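# Stand the loaded white housing upright on the belt

## Task

Find the white housing that already has both its circuit board and its motor inside. Put it upright on the dark belt strip just behind the white rail, with the board and motor still seated in it, and then open the gripper to release it.

## Robot and tools

Robot: two arms, left_arm and right_arm, each with a two-finger gripper. Shared scene frame: origin on the table top midway between the arms, +x pointing out over the table, +z up, and left_arm on the +y side. The base of left_arm sits at (+0.015, +0.308, 0) m and the base of right_arm at (+0.016, -0.253, 0) m, each yawed slightly. Each gripper's fingers point along its own +z axis and close along its own y axis. The reported hand point lies between the finger pads, roughly 1 cm short of the tips.

Results: the state line reads `left_arm: ...` | `right_arm: ...` and gives each gripper's end_effector_position (metres, scene frame) and end_effector_quat_wxyz. These readings can be somewhat off, more so when the arm reaches far. grip_measured is the measured finger opening on the same scale you command. Joint positions end with the opening in metres. Joint torques are the drives' total output and are noisy. HELD marks control steps where part of your command was not sent. A 'pose unreachable' line means the clearance check altered or blocked that arm's command. A 'Hand target' line shows where the controller is currently driving each gripper. FAULT or OVER-TEMPERATURE FAULT lines mean an arm was stopped. MOTOR HOT appears from 75 °C, an arm pauses 10 s at 90 °C, and at 100 °C it goes limp and falls, so avoid holding loads for long.

The 14-number row (used by both motion tools): seven numbers for left_arm, then seven for right_arm, each in [-1, 1], ordered dx, dy, dz, rx, ry, rz, opening. The first six are an offset, not a pose. They are expressed in that gripper's own axes, and they are counted from the gripper pose printed in the most recent result that shows it. For the second or later call within one reply, or before any result in the scene has shown the pose, they count from where the arm is when the motion begins. A value of 1.0 means 0.6 m of travel or 180 degrees of turn; rx, ry, rz form a single rotation vector. Opening is absolute: +1 fully open (0.094 m), -1 closed. Always send all 14 numbers even if only one arm should move. All zeros is not a pause: it pulls the arm back to the reference pose.

execute_actions(actions, pictures): actions holds at most one item. An empty list just returns the current state. A motion item is {"rows": [...], "steps": n} with 1 to 15 rows and n from 1 to 15 (default 15); each step lasts 1/30 s, one row per step, the final row repeating if rows run out. Every row is measured from the same reference pose, not from the preceding row. A wait item is {"steps": n}, n up to 300, counted from the previous result, so your reply time is included. pictures (true/false) decides whether images come back. A rejected call sends nothing to the robot.

move(target, speed): target is one 14-number row as above. Each gripper travels a straight line toward its target, both finishing together, taking 0.5 to 10 s; anything longer is cut off at 10 s. speed is the top path speed in m/s, 0.002 to 0.5, default 0.25, with turning capped at twice that in rad/s. Grippers rotate the short way. Paths ignore obstacles and the other arm, lag behind, can drift, and can exceed the speed near full stretch. The opening is applied at the start. The result adds a 'move:' line with the outcome (done, off_target, moving, held, fault) and any limits (paced: pose was clipped; held: steps were blocked, after which the arm may lurch fast), plus each gripper's distance from its target. No per-step readings.



Controller behaviour: each step, the command is clipped to within 70 mm and 16 degrees of the measured pose, then solved by damped inverse kinematics that favours position over orientation. After an action ends, an arm only continues to its last clipped pose, so long moves need several calls; check the result and send the remainder. Arms typically stop about a centimetre short, usually low, and repeated zero offsets let them sag. To keep an arm steady, send the correction back to its desired pose in the first call of a reply and zeros afterwards, aiming higher if it still droops. The simulation runs on while you think. Joint ranges (rad): waist -2.618 to 3.054, shoulder 0 to 3.142, elbow 0 to 3.142, wrist pitch and yaw -1.571 to 1.571, wrist roll -2.094 to 2.094.

Grasping: command an opening about 0.03 below grip_measured for a firm hold, less for a light one. Readings can be off by about 1 mm. Pad force is roughly 50 to 62 N and lower on very thin parts. Occasional tugs may pull on a held part or shove loose objects.

Avoid: letting the arms collide or press on each other, knocking anything off the table, dropping or slamming the housing, spilling its board or motor, and fast or deep presses into contact.

Each tool is called after ">>>" as a command line: name --argument value for each argument, lists and objects as JSON in quotes; but a table of rows of numbers goes row by row, as --pt "numbers of a row", without its own name.

## Session

>>> execute_actions --actions '[]'

Scene clock: 0.00 s of 4240.00 s.
left_arm: end_effector_position=(+0.6399, +0.1844, +0.2068) grip_measured=+1.000 end_effector_quat_wxyz=(+0.475, -0.325, +0.747, -0.334) | right_arm: end_effector_position=(+0.6451, -0.1442, +0.1115) grip_measured=+1.000 end_effector_quat_wxyz=(+0.403, +0.087, +0.900, -0.140)
Joint positions: left_arm=[-0.062  2.113  1.646  0.136  0.005 -1.021  0.094] | right_arm=[ 0.363  2.502  2.268 -0.61   0.552  0.295  0.094]
Joint velocities: left_arm=[ 0.027  0.012 -0.002 -0.022  0.022  0.022  0.   ] | right_arm=[ 0.007 -0.007  0.017  0.037 -0.037  0.007  0.   ]
Joint torques (N m, as the arm reports them, + toward a larger angle): no reading
Motor temperatures (°C, as the motors report them): left_arm=[23 23 23 25 23 23] | right_arm=[24 22 23 22 25 23]
Hand target (left_arm): +0.640, +0.185, +0.228; +0.490, -0.319, +0.736, -0.342
Hand target (right_arm): +0.648, -0.145, +0.134; +0.423, +0.095, +0.891, -0.136

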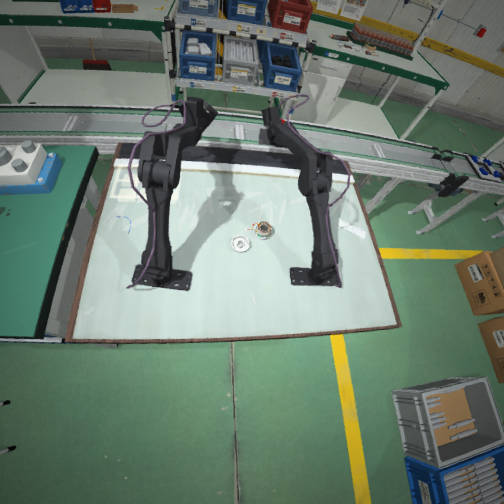

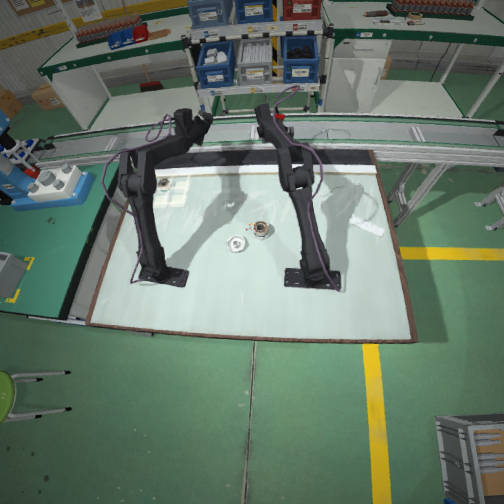

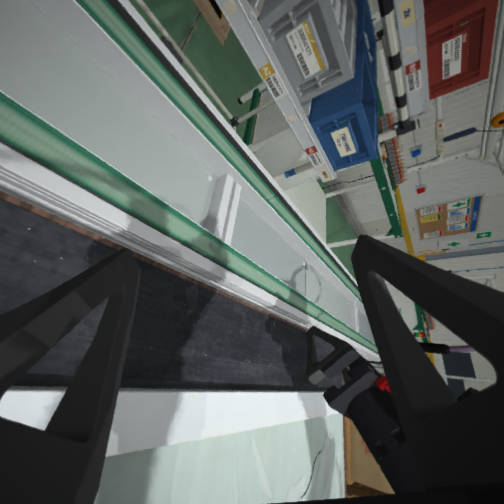

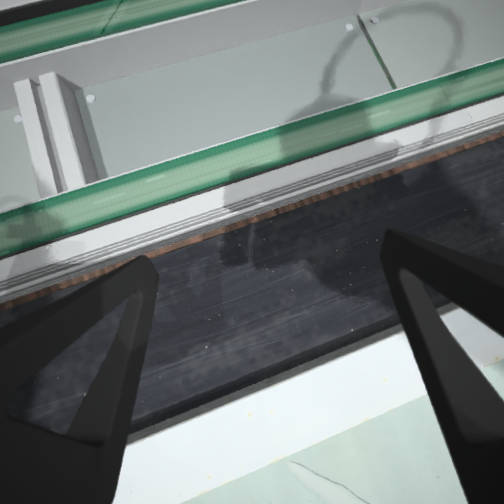

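>>> zoom_image --camera "cam_head_right" --region '[200, 190, 300, 270]'

>>> zoom_image --camera "cam_head_left" --region '[200, 190, 300, 270]'

>>> zoom_image --camera "cam_head_right" --region '[130, 130, 330, 230]'

Region (200, 190, 300, 270) of cam_head_right's 504x504 image, scaled by 5.040, with more detail than that image has; it fills the top 403 rows of this view, and the rest is white.

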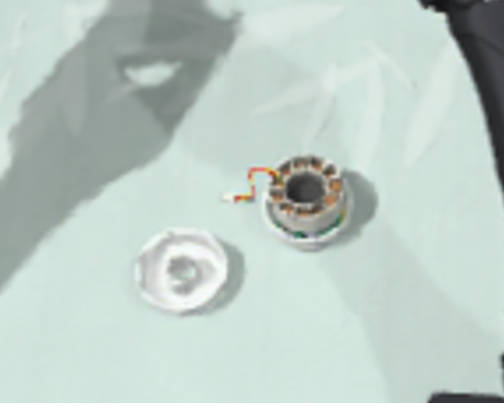

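Region (200, 190, 300, 270) of cam_head_left's 504x504 image, scaled by 5.040, with more detail than that image has; it fills the top 403 rows of this view, and the rest is white.

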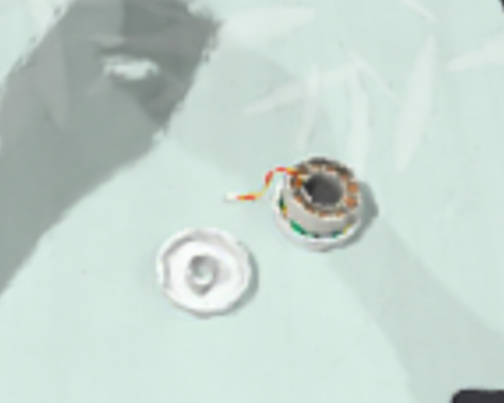

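Region (130, 130, 330, 230) of cam_head_right's 504x504 image, scaled by 2.520, with more detail than that image has.

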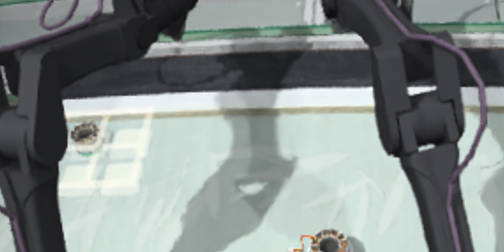

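>>> move --target '[0,0,-0.3,0,0,0,1,0.467,-0.112,-0.598,-0.275,0.018,-0.202,1]' --speed 0.3

Scene clock: 20.37 s of 4240.00 s.
left_arm: end_effector_position=(+0.4780, +0.2166, +0.2614) grip_measured=+1.000 end_effector_quat_wxyz=(+0.472, -0.326, +0.749, -0.332) | right_arm: end_effector_position=(+0.1932, -0.0811, +0.1374) grip_measured=+1.000 end_effector_quat_wxyz=(+0.311, -0.362, +0.870, +0.124)
Joint positions: left_arm=[-0.062  1.45   1.065  0.044  0.005 -1.021  0.094] | right_arm=[ 0.809  0.815  0.652 -0.726 -0.007 -0.024  0.094]
Joint velocities: left_arm=[ 0.002 -0.007 -0.022 -0.037 -0.037  0.037  0.   ] | right_arm=[ 0.002 -0.007 -0.002 -0.051 -0.007  0.007  0.   ]
Joint torques (N m, as the arm reports them, + toward a larger angle): left_arm=[ 0.2  -8.08  6.85  1.56  0.04  0.02] | right_arm=[ 0.7  -2.79  5.01  1.33  0.02  0.11]
Motor temperatures (°C, as the motors report them): left_arm=[23 27 24 28 23 23] | right_arm=[24 28 25 24 25 23]
Hand target (left_arm): +0.473, +0.218, +0.266; +0.475, -0.325, +0.747, -0.334
Hand target (right_arm): +0.190, -0.082, +0.137; +0.315, -0.362, +0.869, +0.125
Off the commanded pose (left_arm): 0.007 m, 1 deg.
Off the commanded pose (right_arm): 0.006 m, 1 deg.
After step 90, 14.87 s passed at rest.
move: done
camera_calibration (this result's frames):
cam_left_wrist: T_world_to_cam=[[0.120452, -0.575786, 0.808679, -0.143078], [-0.893325, -0.418156, -0.164671, 0.565694], [0.432969, -0.702578, -0.564732, 0.191234], [0, 0, 0, 1]] pos_world=[0.439784, 0.288523, 0.316853]
cam_right_wrist: T_world_to_cam=[[0.623037, -0.77196, -0.126106, -0.16198], [-0.775464, -0.630698, 0.0295843, 0.102294], [-0.102373, 0.079359, -0.991575, 0.252287], [0, 0, 0, 1]] pos_world=[0.206072, -0.0805465, 0.226708]

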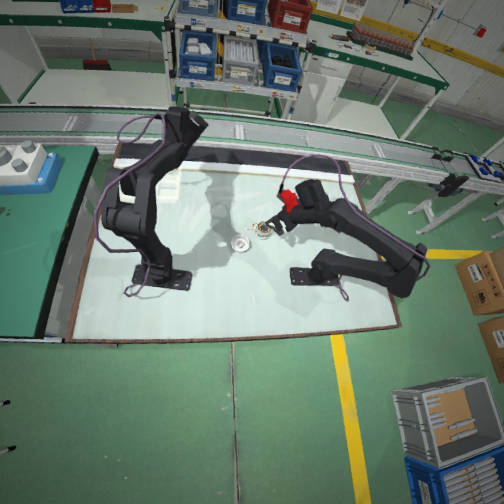

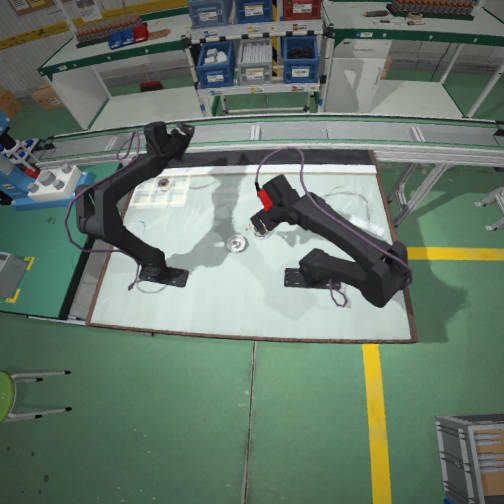

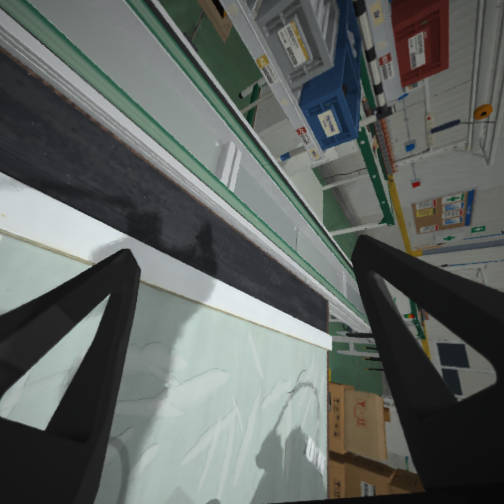

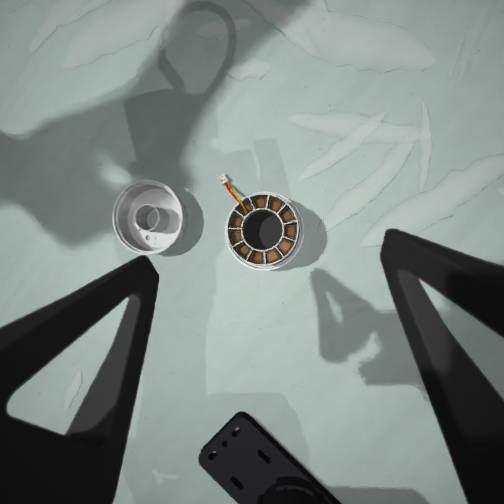

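>>> move --target '[0,0,0,0,0,0,1,0.05,0.005,0.12,0,0,0,0.85]' --speed 0.15

Scene clock: 25.03 s of 4240.00 s.
left_arm: end_effector_position=(+0.4780, +0.2166, +0.2613) grip_measured=+1.000 end_effector_quat_wxyz=(+0.472, -0.326, +0.749, -0.332) | right_arm: end_effector_position=(+0.2071, -0.0652, +0.0658) grip_measured=+0.852 end_effector_quat_wxyz=(+0.309, -0.363, +0.870, +0.125)
Joint positions: left_arm=[-0.062  1.45   1.065  0.043  0.005 -1.021  0.094] | right_arm=[ 0.817  0.975  0.42  -0.335 -0.004 -0.017  0.087]
Joint velocities: left_arm=[-0.012 -0.007 -0.022 -0.11  -0.007 -0.037  0.   ] | right_arm=[ 0.007 -0.007 -0.007 -0.007 -0.081  0.007 -0.002]
Joint torques (N m, as the arm reports them, + toward a larger angle): left_arm=[ 0.02 -6.33  7.81  1.59  0.02  0.01] | right_arm=[ 0.71 -1.09  5.12  1.53  0.05  0.1 ]
Motor temperatures (°C, as the motors report them): left_arm=[23 27 24 29 23 23] | right_arm=[24 27 25 24 25 23]
Hand target (left_arm): +0.478, +0.217, +0.261; +0.472, -0.326, +0.749, -0.332
Hand target (right_arm): +0.207, -0.064, +0.063; +0.311, -0.363, +0.870, +0.123
Off the commanded pose (left_arm): 0.000 m, 0 deg.
Off the commanded pose (right_arm): 0.004 m, 0 deg.
After step 90, 0.40 s passed at rest.
move: done
camera_calibration (this result's frames):
cam_left_wrist: T_world_to_cam=[[0.120755, -0.575846, 0.808591, -0.143107], [-0.893386, -0.418144, -0.164368, 0.565602], [0.432758, -0.702536, -0.564946, 0.19135], [0, 0, 0, 1]] pos_world=[0.439773, 0.288525, 0.316783]
cam_right_wrist: T_world_to_cam=[[0.624017, -0.770829, -0.128161, -0.167406], [-0.774263, -0.632069, 0.0317087, 0.124709], [-0.105448, 0.0794433, -0.991246, 0.182081], [0, 0, 0, 1]] pos_world=[0.220222, -0.0646819, 0.155078]

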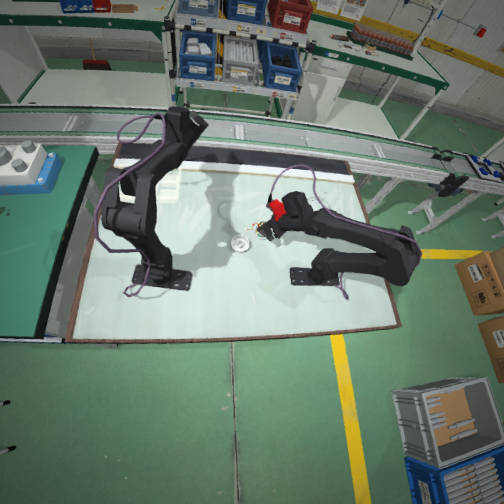

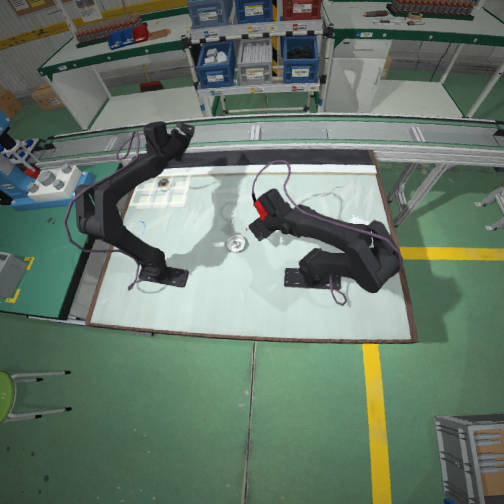

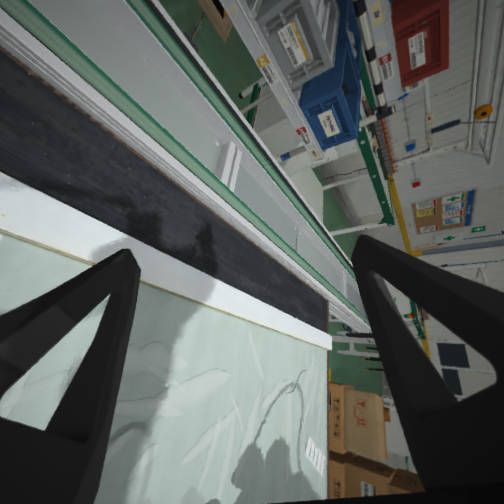

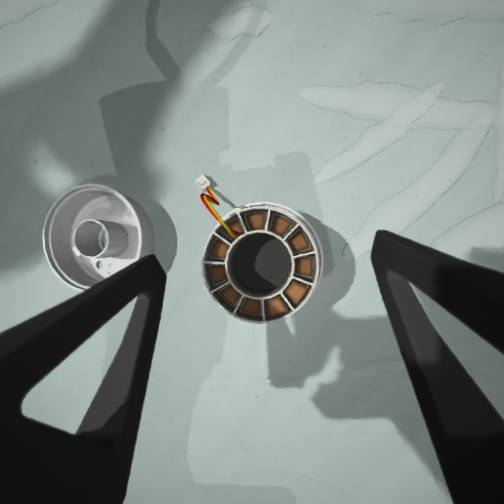

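>>> move --target '[0,0,0,0,0,0,1,0.0535,0.003,0.066,0,0,0,0.75]' --speed 0.08

Scene clock: 28.40 s of 4240.00 s.
left_arm: end_effector_position=(+0.4780, +0.2166, +0.2613) grip_measured=+1.000 end_effector_quat_wxyz=(+0.472, -0.326, +0.749, -0.332) | right_arm: end_effector_position=(+0.2080, -0.0644, +0.0191) grip_measured=+0.752 end_effector_quat_wxyz=(+0.310, -0.363, +0.870, +0.125)
Joint positions: left_arm=[-0.062  1.45   1.065  0.043  0.005 -1.021  0.094] | right_arm=[ 0.817  1.124  0.273 -0.037 -0.004 -0.017  0.082]
Joint velocities: left_arm=[-0.012 -0.017 -0.002  0.037  0.007 -0.066  0.   ] | right_arm=[-0.007 -0.012 -0.012  0.051 -0.022 -0.037 -0.   ]
Joint torques (N m, as the arm reports them, + toward a larger angle): left_arm=[ 0.03 -6.32  7.81  1.58  0.01  0.01] | right_arm=[ 0.69 -1.66  4.35  1.53  0.02  0.1 ]
Motor temperatures (°C, as the motors report them): left_arm=[23 26 24 29 23 23] | right_arm=[24 26 25 25 25 23]
Hand target (left_arm): +0.478, +0.217, +0.261; +0.472, -0.326, +0.749, -0.332
Hand target (right_arm): +0.206, -0.065, +0.015; +0.309, -0.363, +0.870, +0.124
Off the commanded pose (left_arm): 0.000 m, 0 deg.
Off the commanded pose (right_arm): 0.005 m, 0 deg.
move: done
camera_calibration (this result's frames):
cam_left_wrist: T_world_to_cam=[[0.120755, -0.575846, 0.808591, -0.143107], [-0.893386, -0.418144, -0.164368, 0.565602], [0.432758, -0.702536, -0.564946, 0.19135], [0, 0, 0, 1]] pos_world=[0.439773, 0.288525, 0.316783]
cam_right_wrist: T_world_to_cam=[[0.623784, -0.770999, -0.128277, -0.173317], [-0.774645, -0.631693, 0.029806, 0.1275], [-0.104012, 0.0807769, -0.99129, 0.135581], [0, 0, 0, 1]] pos_world=[0.220982, -0.064038, 0.108367]

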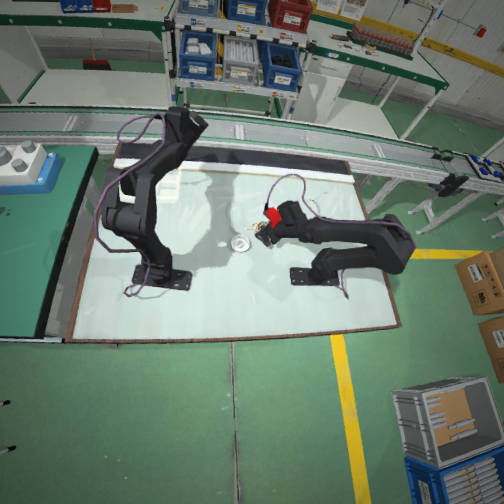

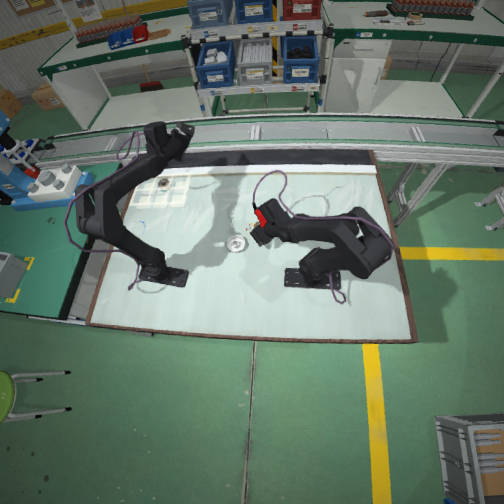

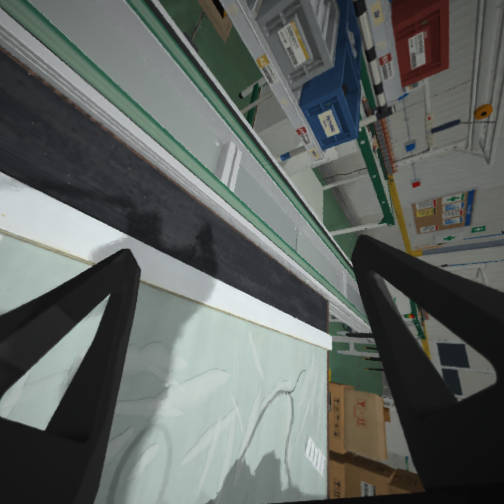

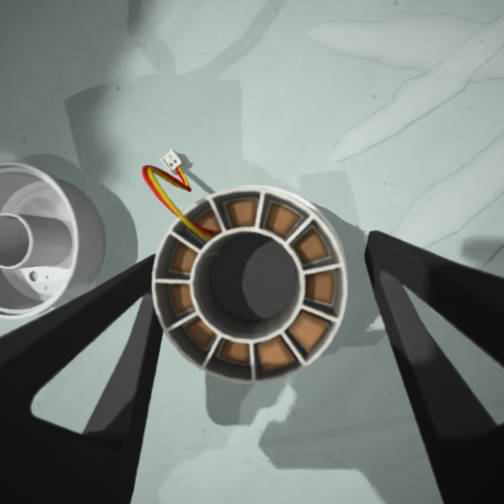

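>>> move --target '[0,0,0,0,0,0,1,0.0145,0.003,0.012,0,0,0,0.7]' --speed 0.03

>>> move --target '[0,0,0,0,0,0,1,0,0,0,0,0,0,0.3]'

Scene clock: 37.17 s of 4240.00 s.
left_arm: end_effector_position=(+0.4780, +0.2166, +0.2613) grip_measured=+1.000 end_effector_quat_wxyz=(+0.472, -0.326, +0.749, -0.332) | right_arm: end_effector_position=(+0.2068, -0.0656, +0.0108) grip_measured=+0.702 end_effector_quat_wxyz=(+0.309, -0.362, +0.871, +0.124)
Joint positions: left_arm=[-0.062  1.45   1.065  0.043  0.005 -1.021  0.094] | right_arm=[ 0.817  1.154  0.249  0.013 -0.004 -0.016  0.08 ]
Joint velocities: left_arm=[-0.027  0.002 -0.027 -0.051 -0.037  0.007  0.   ] | right_arm=[-0.022 -0.012  0.002  0.066 -0.051  0.066  0.   ]
Joint torques (N m, as the arm reports them, + toward a larger angle): left_arm=[ 0.03 -6.33  7.82  1.58  0.02  0.01] | right_arm=[ 0.86 -1.82  4.19  1.52  0.03  0.1 ]
Motor temperatures (°C, as the motors report them): left_arm=[23 26 24 30 23 23] | right_arm=[24 25 24 25 25 23]
Hand target (left_arm): +0.478, +0.217, +0.261; +0.472, -0.326, +0.749, -0.332
Hand target (right_arm): +0.205, -0.065, +0.008; +0.310, -0.363, +0.870, +0.125
Off the commanded pose (left_arm): 0.000 m, 0 deg.
Off the commanded pose (right_arm): 0.003 m, 0 deg.
After step 90, 5.00 s passed at rest.
move: done
camera_calibration (this result's frames):
cam_left_wrist: T_world_to_cam=[[0.120755, -0.575846, 0.808591, -0.143107], [-0.893386, -0.418144, -0.164368, 0.565602], [0.432758, -0.702536, -0.564946, 0.19135], [0, 0, 0, 1]] pos_world=[0.439773, 0.288525, 0.316783]
cam_right_wrist: T_world_to_cam=[[0.62243, -0.771992, -0.128876, -0.174301], [-0.775286, -0.630711, 0.0336941, 0.126223], [-0.107295, 0.0789437, -0.991088, 0.127972], [0, 0, 0, 1]] pos_world=[0.22008, -0.0650508, 0.100116]

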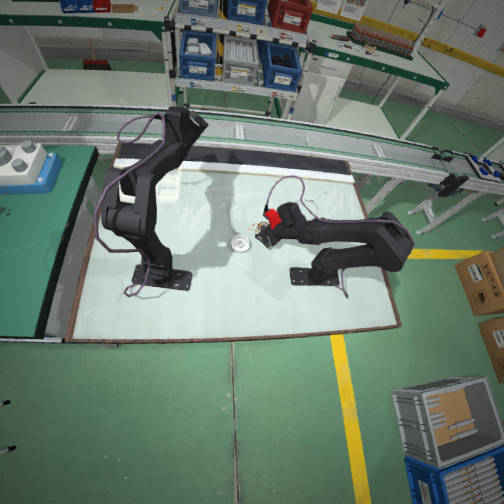

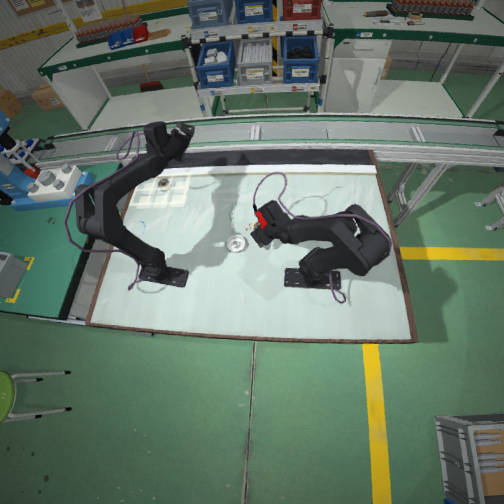

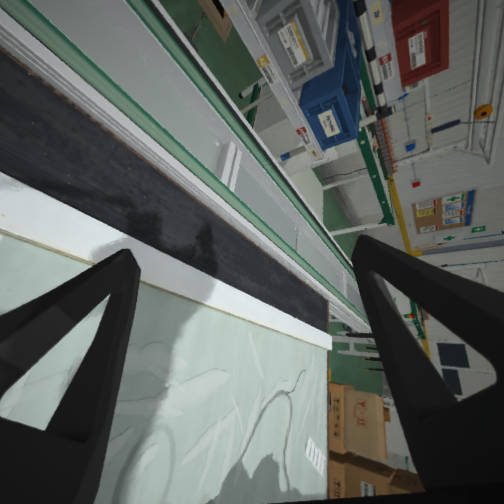

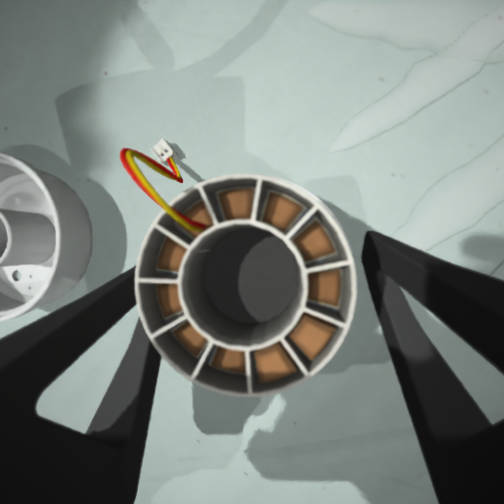

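Scene clock: 37.67 s of 4240.00 s.
left_arm: end_effector_position=(+0.4780, +0.2166, +0.2613) grip_measured=+1.000 end_effector_quat_wxyz=(+0.472, -0.326, +0.749, -0.332) | right_arm: end_effector_position=(+0.2066, -0.0654, +0.0109) grip_measured=+0.415 end_effector_quat_wxyz=(+0.308, -0.363, +0.871, +0.125)
Joint positions: left_arm=[-0.062  1.45   1.065  0.043  0.005 -1.021  0.094] | right_arm=[ 0.818  1.154  0.249  0.013 -0.005 -0.016  0.066]
Joint velocities: left_arm=[ 0.002 -0.012  0.007  0.022 -0.007  0.022  0.   ] | right_arm=[-0.012  0.017  0.002  0.051 -0.051  0.066 -0.001]
Joint torques (N m, as the arm reports them, + toward a larger angle): left_arm=[ 0.03 -6.33  7.81  1.58  0.02  0.01] | right_arm=[ 0.04 -2.52  5.03  1.32 -0.02  0.03]
Motor temperatures (°C, as the motors report them): left_arm=[23 26 24 30 23 23] | right_arm=[24 25 24 25 25 23]
Hand target (left_arm): +0.478, +0.217, +0.261; +0.472, -0.326, +0.749, -0.332
Hand target (right_arm): +0.207, -0.065, +0.011; +0.309, -0.362, +0.871, +0.125
Off the commanded pose (left_arm): 0.000 m, 0 deg.
Off the commanded pose (right_arm): 0.000 m, 0 deg.
move: done
camera_calibration (this result's frames):
cam_left_wrist: T_world_to_cam=[[0.120755, -0.575846, 0.808591, -0.143107], [-0.893386, -0.418144, -0.164368, 0.565602], [0.432758, -0.702536, -0.564946, 0.19135], [0, 0, 0, 1]] pos_world=[0.439773, 0.288525, 0.316783]
cam_right_wrist: T_world_to_cam=[[0.623198, -0.771225, -0.129756, -0.174097], [-0.774571, -0.631584, 0.0337726, 0.125989], [-0.107998, 0.0794583, -0.990971, 0.12811], [0, 0, 0, 1]] pos_world=[0.219921, -0.0648747, 0.100108]

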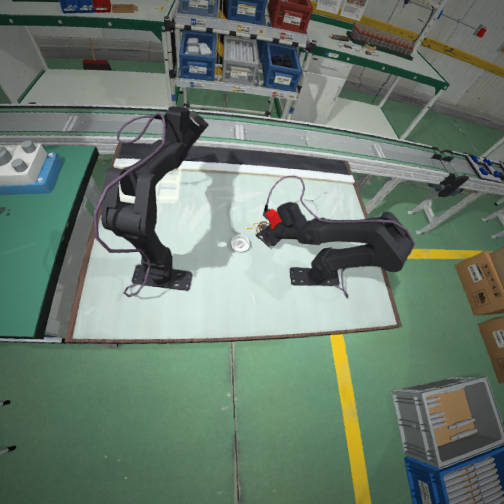

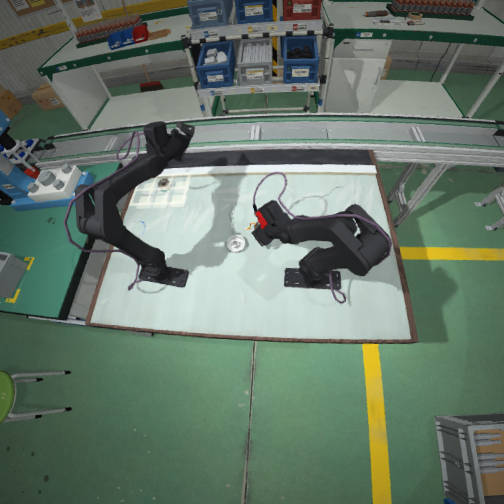

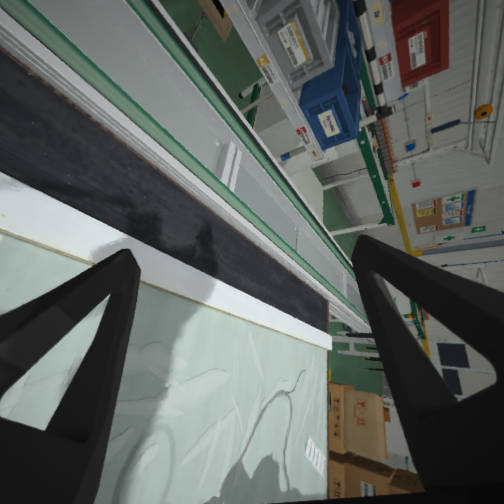

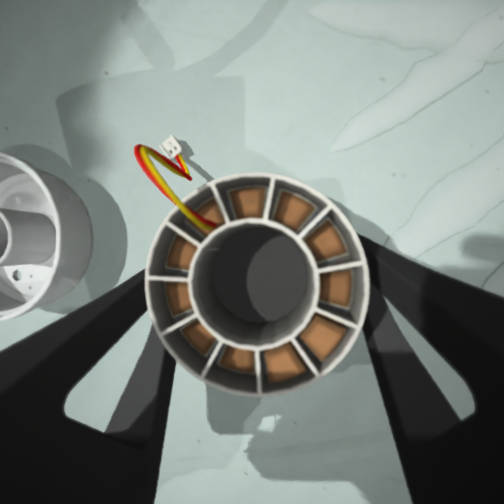

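>>> move --target '[0,0,0,0,0,0,1,-0.063,0,-0.078,0,0,0,0.36]' --speed 0.1

>>> move --target '[0,0,0,0,0,0,1,-0.315,-0.647,0.13,0.139,0.001,0.174,0.36]' --speed 0.2

Scene clock: 44.57 s of 4240.00 s.
left_arm: end_effector_position=(+0.4780, +0.2166, +0.2613) grip_measured=+1.000 end_effector_quat_wxyz=(+0.472, -0.326, +0.749, -0.332) | right_arm: end_effector_position=(+0.1931, -0.0785, +0.0426) grip_measured=+0.415 end_effector_quat_wxyz=(+0.267, -0.368, +0.884, +0.108)
Joint positions: left_arm=[-0.062  1.45   1.065  0.043  0.005 -1.021  0.094] | right_arm=[ 0.818  0.994  0.39  -0.382 -0.005 -0.016  0.066]
Joint velocities: left_arm=[-0.017  0.007 -0.002  0.022  0.022 -0.037  0.   ] | right_arm=[ 0.012  0.002 -0.012 -0.007  0.022  0.007  0.001]
Joint torques (N m, as the arm reports them, + toward a larger angle): left_arm=[ 0.03 -6.32  7.81  1.58  0.02  0.01] | right_arm=[ 0.27 -4.81  8.6   1.37 -0.02  0.05]
Motor temperatures (°C, as the motors report them): left_arm=[23 25 25 30 23 23] | right_arm=[24 24 25 25 25 23]
Hand target (left_arm): +0.478, +0.217, +0.261; +0.472, -0.326, +0.749, -0.332
Hand target (right_arm): +0.206, -0.066, +0.070; +0.308, -0.363, +0.871, +0.125
Off the commanded pose (left_arm): 0.000 m, 0 deg.
Off the commanded pose (right_arm): 0.034 m, 5 deg.
After step 90, 2.57 s passed at rest.
move: off_target (right_arm)
camera_calibration (this result's frames):
cam_left_wrist: T_world_to_cam=[[0.120755, -0.575846, 0.808591, -0.143107], [-0.893386, -0.418144, -0.164368, 0.565602], [0.432758, -0.702536, -0.564946, 0.19135], [0, 0, 0, 1]] pos_world=[0.439773, 0.288525, 0.316783]
cam_right_wrist: T_world_to_cam=[[0.614708, -0.779489, -0.120542, -0.171097], [-0.769095, -0.626254, 0.127668, 0.101534], [-0.175006, 0.0142297, -0.984465, 0.166725], [0, 0, 0, 1]] pos_world=[0.212442, -0.0721548, 0.130547]

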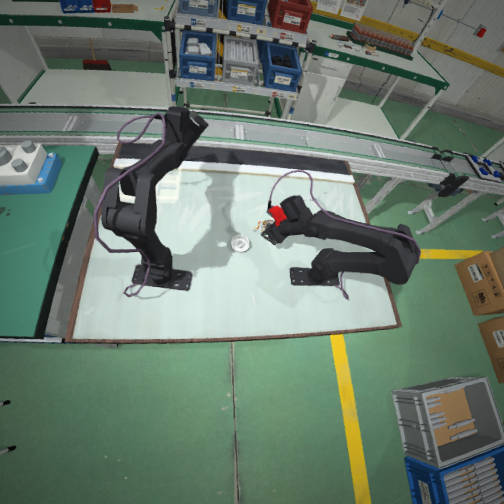

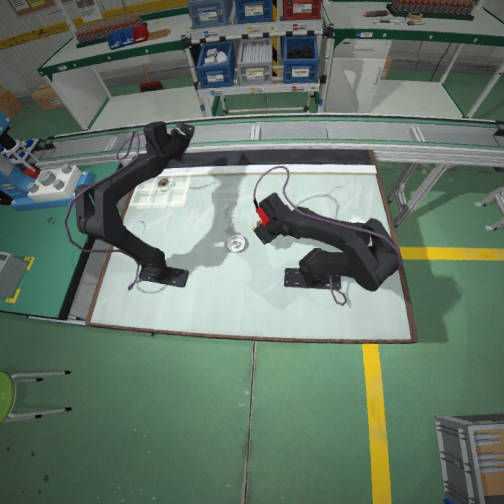

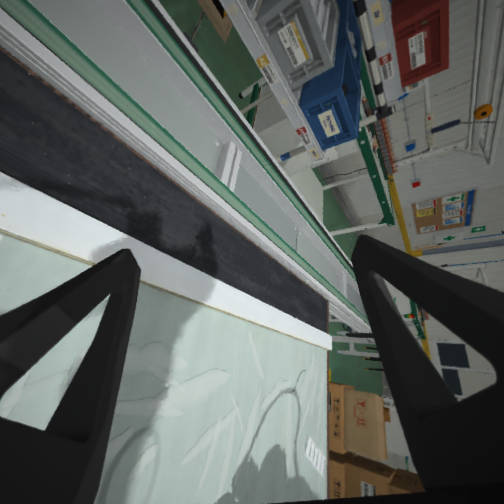

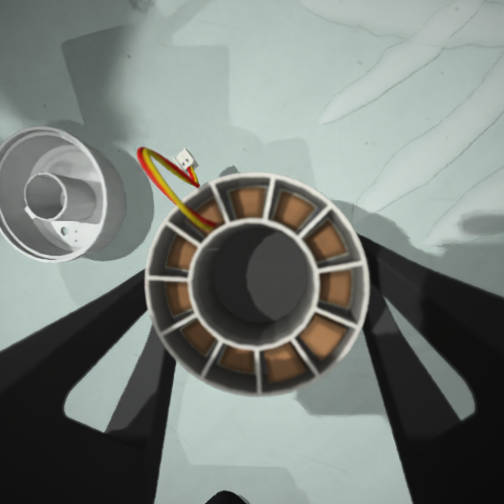

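Scene clock: 47.50 s of 4240.00 s.
left_arm: end_effector_position=(+0.4780, +0.2166, +0.2613) grip_measured=+1.000 end_effector_quat_wxyz=(+0.472, -0.326, +0.749, -0.332) | right_arm: end_effector_position=(+0.5918, -0.2042, +0.0528) grip_measured=+0.415 end_effector_quat_wxyz=(+0.257, -0.057, +0.965, -0.005)
Joint positions: left_arm=[-0.062  1.45   1.065  0.043  0.005 -1.021  0.094] | right_arm=[ 0.137  2.348  1.956 -0.66   0.026 -0.033  0.066]
Joint velocities: left_arm=[-0.007  0.012 -0.007  0.051 -0.007 -0.022  0.   ] | right_arm=[-0.012  0.002  0.007 -0.007 -0.022 -0.11  -0.   ]
Joint torques (N m, as the arm reports them, + toward a larger angle): left_arm=[ 0.02 -6.33  7.81  1.57  0.02  0.01] | right_arm=[ -0.23 -16.14   8.96   1.25   0.07   0.09]
Motor temperatures (°C, as the motors report them): left_arm=[23 25 25 30 23 23] | right_arm=[24 24 25 25 25 23]
Hand target (left_arm): +0.478, +0.217, +0.261; +0.472, -0.326, +0.749, -0.332
Hand target (right_arm): +0.608, -0.206, +0.085; +0.296, -0.049, +0.954, -0.008
Off the commanded pose (left_arm): 0.000 m, 0 deg.
Off the commanded pose (right_arm): 0.036 m, 5 deg.
move: off_target (right_arm)
camera_calibration (this result's frames):
cam_left_wrist: T_world_to_cam=[[0.120755, -0.575846, 0.808591, -0.143107], [-0.893386, -0.418144, -0.164368, 0.565602], [0.432758, -0.702536, -0.564946, 0.19135], [0, 0, 0, 1]] pos_world=[0.439773, 0.288525, 0.316783]
cam_right_wrist: T_world_to_cam=[[-0.0203883, -0.996696, -0.0786184, -0.183624], [-0.982083, 0.00523064, 0.188374, 0.57994], [-0.187341, 0.0810504, -0.978946, 0.269002], [0, 0, 0, 1]] pos_world=[0.616201, -0.207853, 0.139656]

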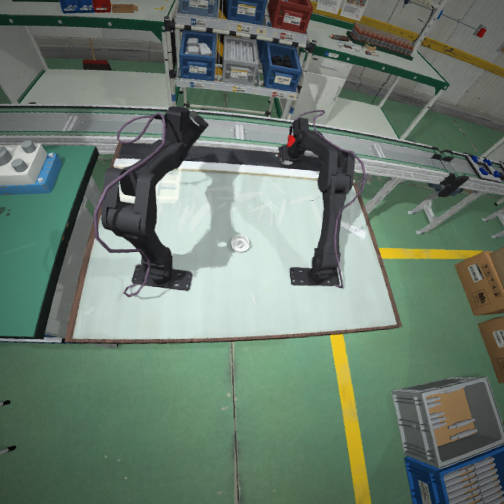

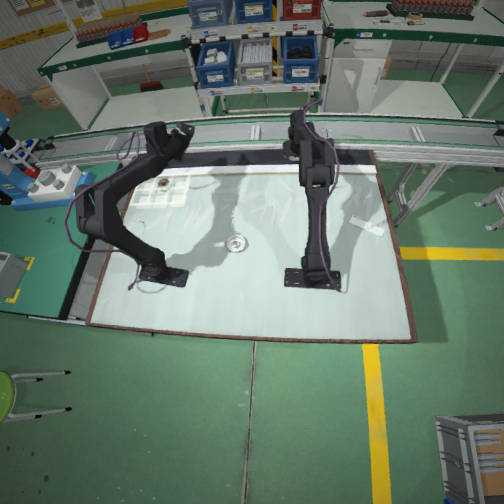

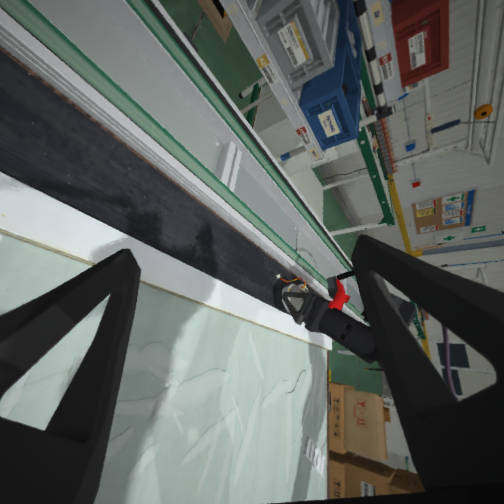

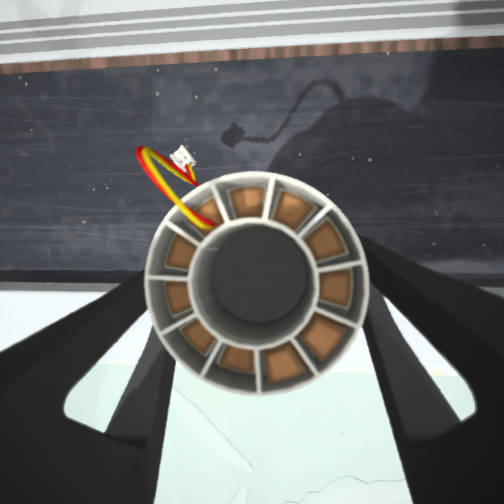

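>>> move --target '[0,0,0,0,0,0,1,-0.105,0,-0.003,-0.011,-0.078,0,0.36]' --speed 0.08

Scene clock: 52.33 s of 4240.00 s.
left_arm: end_effector_position=(+0.4780, +0.2166, +0.2613) grip_measured=+1.000 end_effector_quat_wxyz=(+0.472, -0.326, +0.749, -0.332) | right_arm: end_effector_position=(+0.6296, -0.1930, +0.0593) grip_measured=+0.415 end_effector_quat_wxyz=(+0.334, -0.062, +0.940, +0.018)
Joint positions: left_arm=[-0.062  1.45   1.065  0.043  0.005 -1.021  0.094] | right_arm=[ 0.137  2.386  1.956 -0.46  -0.017 -0.035  0.066]
Joint velocities: left_arm=[-0.027 -0.007 -0.002  0.007 -0.081 -0.022  0.   ] | right_arm=[-0.012 -0.007 -0.002 -0.037 -0.037 -0.022 -0.001]
Joint torques (N m, as the arm reports them, + toward a larger angle): left_arm=[ 0.03 -6.33  7.81  1.58  0.02  0.  ] | right_arm=[ -0.84 -16.39   7.44   1.75  -0.1   -0.04]
Motor temperatures (°C, as the motors report them): left_arm=[23 25 25 30 23 23] | right_arm=[24 26 25 25 25 23]
Hand target (left_arm): +0.478, +0.217, +0.261; +0.472, -0.326, +0.749, -0.332
Hand target (right_arm): +0.644, -0.197, +0.086; +0.371, -0.061, +0.926, +0.019
Off the commanded pose (left_arm): 0.000 m, 0 deg.
Off the commanded pose (right_arm): 0.031 m, 5 deg.
move: off_target (right_arm)
camera_calibration (this result's frames):
cam_left_wrist: T_world_to_cam=[[0.120755, -0.575846, 0.808591, -0.143107], [-0.893386, -0.418144, -0.164368, 0.565602], [0.432758, -0.702536, -0.564946, 0.19135], [0, 0, 0, 1]] pos_world=[0.439773, 0.288525, 0.316783]
cam_right_wrist: T_world_to_cam=[[0.0219068, -0.991587, -0.127576, -0.19394], [-0.999215, -0.0259288, 0.0299514, 0.630008], [-0.0330073, 0.126819, -0.991377, 0.193893], [0, 0, 0, 1]] pos_world=[0.640162, -0.200562, 0.148609]

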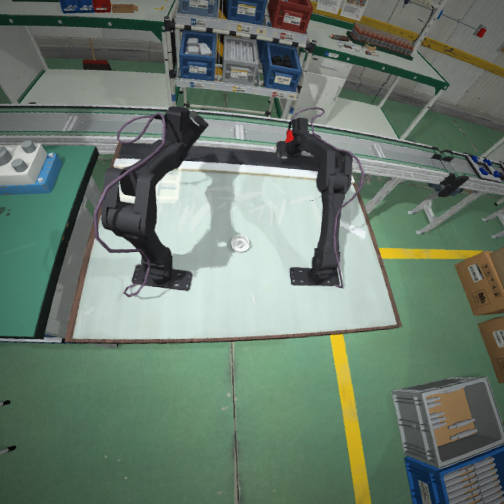

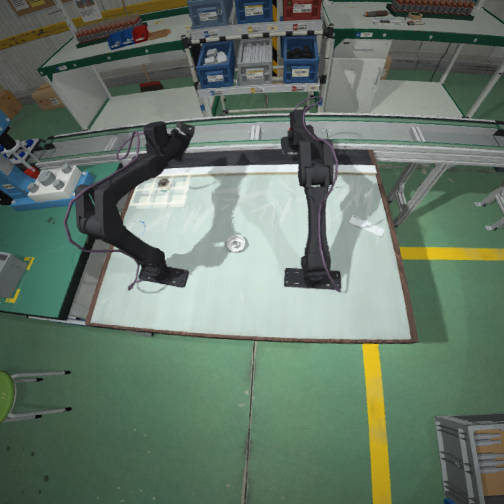

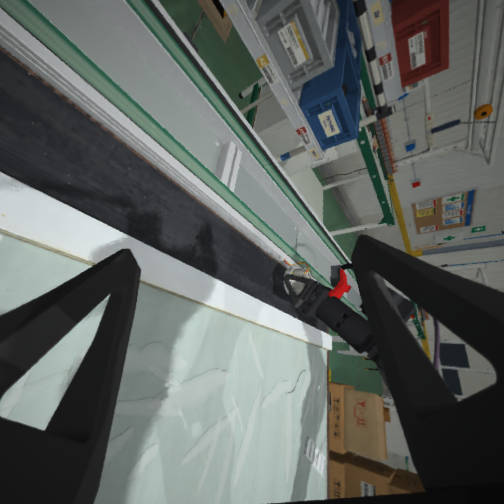

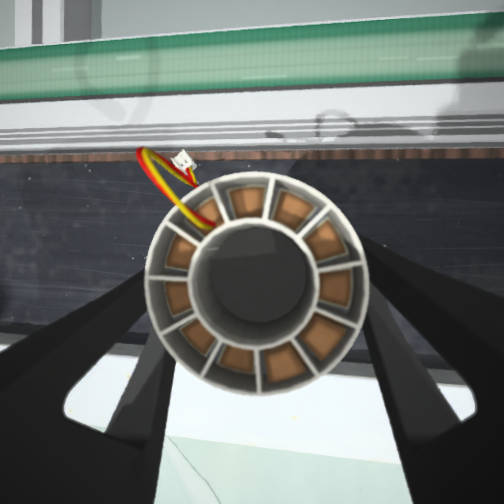

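>>> move --target '[0,0,0,0,0,0,1,0.016,0,0.04,0,-0.012,0,0.36]' --speed 0.03

Scene clock: 56.03 s of 4240.00 s.
left_arm: end_effector_position=(+0.4780, +0.2166, +0.2613) grip_measured=+1.000 end_effector_quat_wxyz=(+0.472, -0.326, +0.749, -0.332) | right_arm: end_effector_position=(+0.6286, -0.1930, +0.0188) grip_measured=+0.415 end_effector_quat_wxyz=(+0.325, -0.062, +0.943, +0.017)
Joint positions: left_arm=[-0.062  1.45   1.065  0.043  0.005 -1.021  0.094] | right_arm=[ 0.137  2.439  1.898 -0.367 -0.017 -0.035  0.066]
Joint velocities: left_arm=[ 0.002  0.017 -0.027 -0.022  0.051  0.007  0.   ] | right_arm=[ 0.002 -0.012 -0.012  0.037 -0.007 -0.037 -0.001]
Joint torques (N m, as the arm reports them, + toward a larger angle): left_arm=[ 0.03 -6.32  7.82  1.58  0.01  0.01] | right_arm=[ -0.01 -16.78   5.42   1.7   -0.05   0.03]
Motor temperatures (°C, as the motors report them): left_arm=[23 25 25 30 23 23] | right_arm=[24 27 26 26 25 23]
Hand target (left_arm): +0.478, +0.217, +0.261; +0.472, -0.326, +0.749, -0.332
Hand target (right_arm): +0.637, -0.192, +0.035; +0.351, -0.062, +0.934, +0.019
Off the commanded pose (left_arm): 0.000 m, 0 deg.
Off the commanded pose (right_arm): 0.018 m, 3 deg.
move: off_target (right_arm)
camera_calibration (this result's frames):
cam_left_wrist: T_world_to_cam=[[0.120755, -0.575846, 0.808591, -0.143107], [-0.893386, -0.418144, -0.164368, 0.565602], [0.432758, -0.702536, -0.564946, 0.19135], [0, 0, 0, 1]] pos_world=[0.439773, 0.288525, 0.316783]
cam_right_wrist: T_world_to_cam=[[0.0198217, -0.991757, -0.126594, -0.197853], [-0.998495, -0.0261125, 0.0482284, 0.629345], [-0.0511366, 0.125448, -0.990781, 0.164819], [0, 0, 0, 1]] pos_world=[0.640747, -0.200465, 0.1079]

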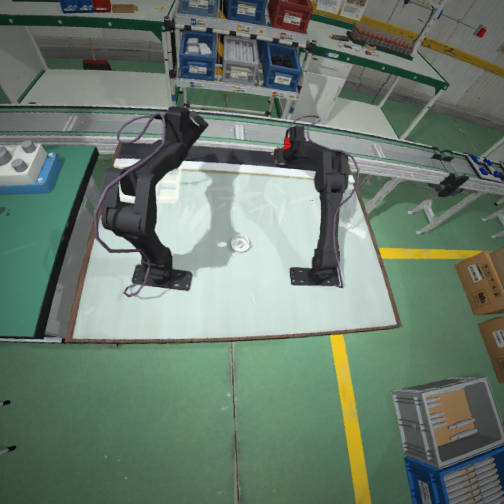

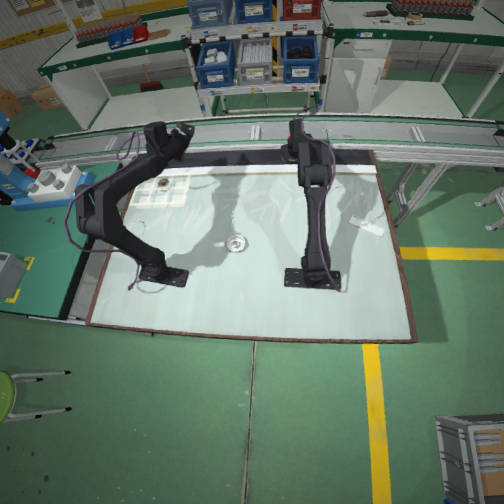

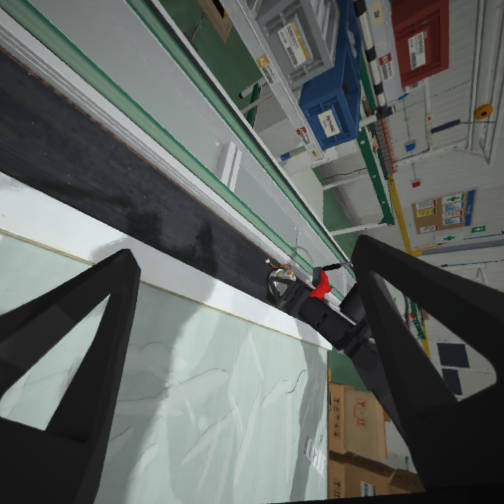

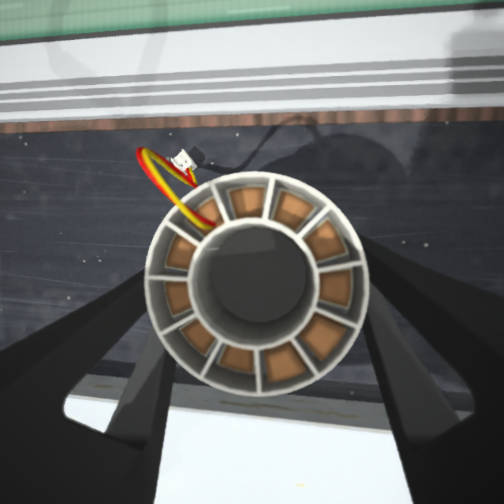

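Nearly down; aim about 1 cm lower.

>>> execute_actions --actions '[{"rows":[[0,0,0,0,0,0,1,-0.024,0,-0.009,0,-0.019,0,0.36],[0,0,0,0,0,0,1,-0.024,0,-0.009,0,-0.019,0,0.36],[0,0,0,0,0,0,1,-0.022,0,-0.006,0,-0.019,0,0.36],[0,0,0,0,0,0,1,-0.022,0,-0.006,0,-0.019,0,0.36],[0,0,0,0,0,0,1,-0.02,0,-0.004,0,-0.019,0,0.36],[0,0,0,0,0,0,1,-0.02,0,-0.004,0,-0.019,0,0.36],[0,0,0,0,0,0,1,-0.018,0,-0.001,0,-0.019,0,0.36],[0,0,0,0,0,0,1,-0.018,0,-0.001,0,-0.019,0,0.36],[0,0,0,0,0,0,1,-0.015,0,0.002,0,-0.019,0,0.36]]}]'

Scene clock: 60.87 s of 4240.00 s.
left_arm: end_effector_position=(+0.4780, +0.2166, +0.2613) grip_measured=+1.000 end_effector_quat_wxyz=(+0.472, -0.326, +0.749, -0.332) | right_arm: end_effector_position=(+0.6297, -0.1929, +0.0125) grip_measured=+0.415 end_effector_quat_wxyz=(+0.332, -0.062, +0.941, +0.018)
Joint positions: left_arm=[-0.062  1.45   1.065  0.043  0.005 -1.021  0.094] | right_arm=[ 0.137  2.443  1.87  -0.319 -0.017 -0.035  0.066]
Joint velocities: left_arm=[-0.012  0.002 -0.007 -0.007  0.051  0.037  0.   ] | right_arm=[-0.007 -0.002 -0.012  0.007  0.037  0.037 -0.   ]
Joint torques (N m, as the arm reports them, + toward a larger angle): left_arm=[ 0.04 -6.32  7.81  1.58  0.01  0.01] | right_arm=[  0.04 -16.23   5.15   1.69  -0.04   0.04]
Motor temperatures (°C, as the motors report them): left_arm=[23 25 25 31 23 23] | right_arm=[24 28 25 26 25 23]
Hand target (left_arm): +0.478, +0.217, +0.261; +0.472, -0.326, +0.749, -0.332
Hand target (right_arm): +0.636, -0.192, +0.023; +0.353, -0.062, +0.933, +0.019
Off the commanded pose (left_arm): 0.000 m, 0 deg.
Off the commanded pose (right_arm): 0.013 m, 3 deg.
Steps of this call (steps 1 to 90: nothing new was sent; then 1.33 s passed at rest; steps 91 to 105: all 15 steps of this action). Readings (end_effector_position):
91: left_arm (+0.4780, +0.2166, +0.2613) | right_arm (+0.6293, -0.1930, +0.0189)
92: left_arm (+0.4780, +0.2166, +0.2613) | right_arm (+0.6295, -0.1930, +0.0185)
94: left_arm (+0.4780, +0.2166, +0.2613) | right_arm (+0.6289, -0.1930, +0.0168)
98: left_arm (+0.4780, +0.2166, +0.2613) | right_arm (+0.6275, -0.1931, +0.0137)
105: the state above
camera_calibration (this result's frames):
cam_left_wrist: T_world_to_cam=[[0.120755, -0.575846, 0.808591, -0.143107], [-0.893386, -0.418144, -0.164368, 0.565602], [0.432758, -0.702536, -0.564946, 0.19135], [0, 0, 0, 1]] pos_world=[0.439773, 0.288525, 0.316783]
cam_right_wrist: T_world_to_cam=[[0.0217534, -0.99158, -0.127659, -0.199735], [-0.999112, -0.0261691, 0.0330146, 0.63135], [-0.0360773, 0.126828, -0.991268, 0.149448], [0, 0, 0, 1]] pos_world=[0.640526, -0.200485, 0.101802]

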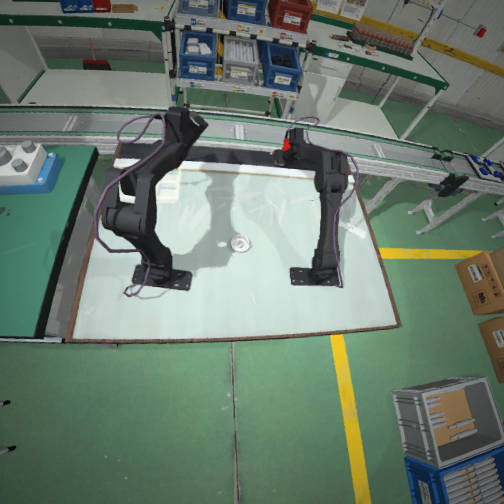

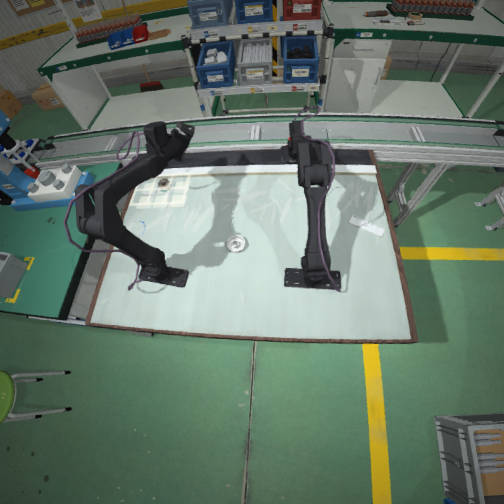

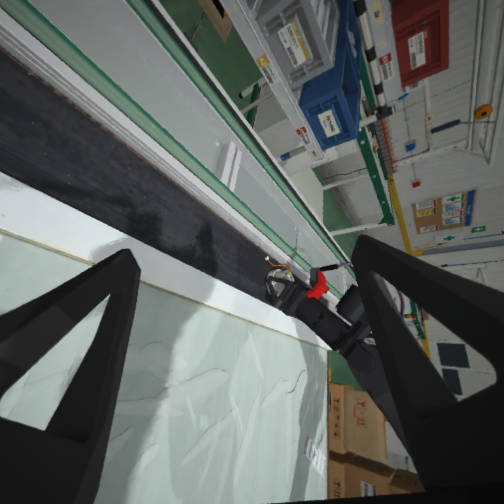

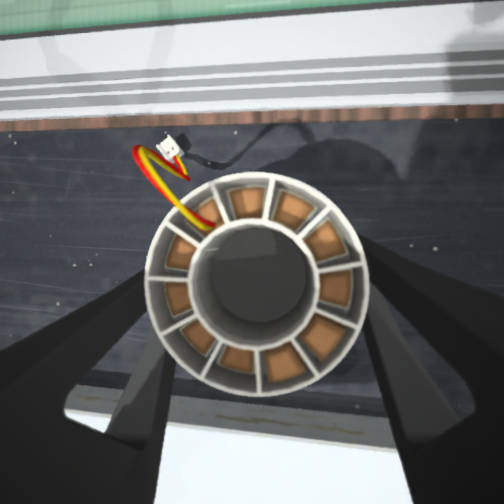

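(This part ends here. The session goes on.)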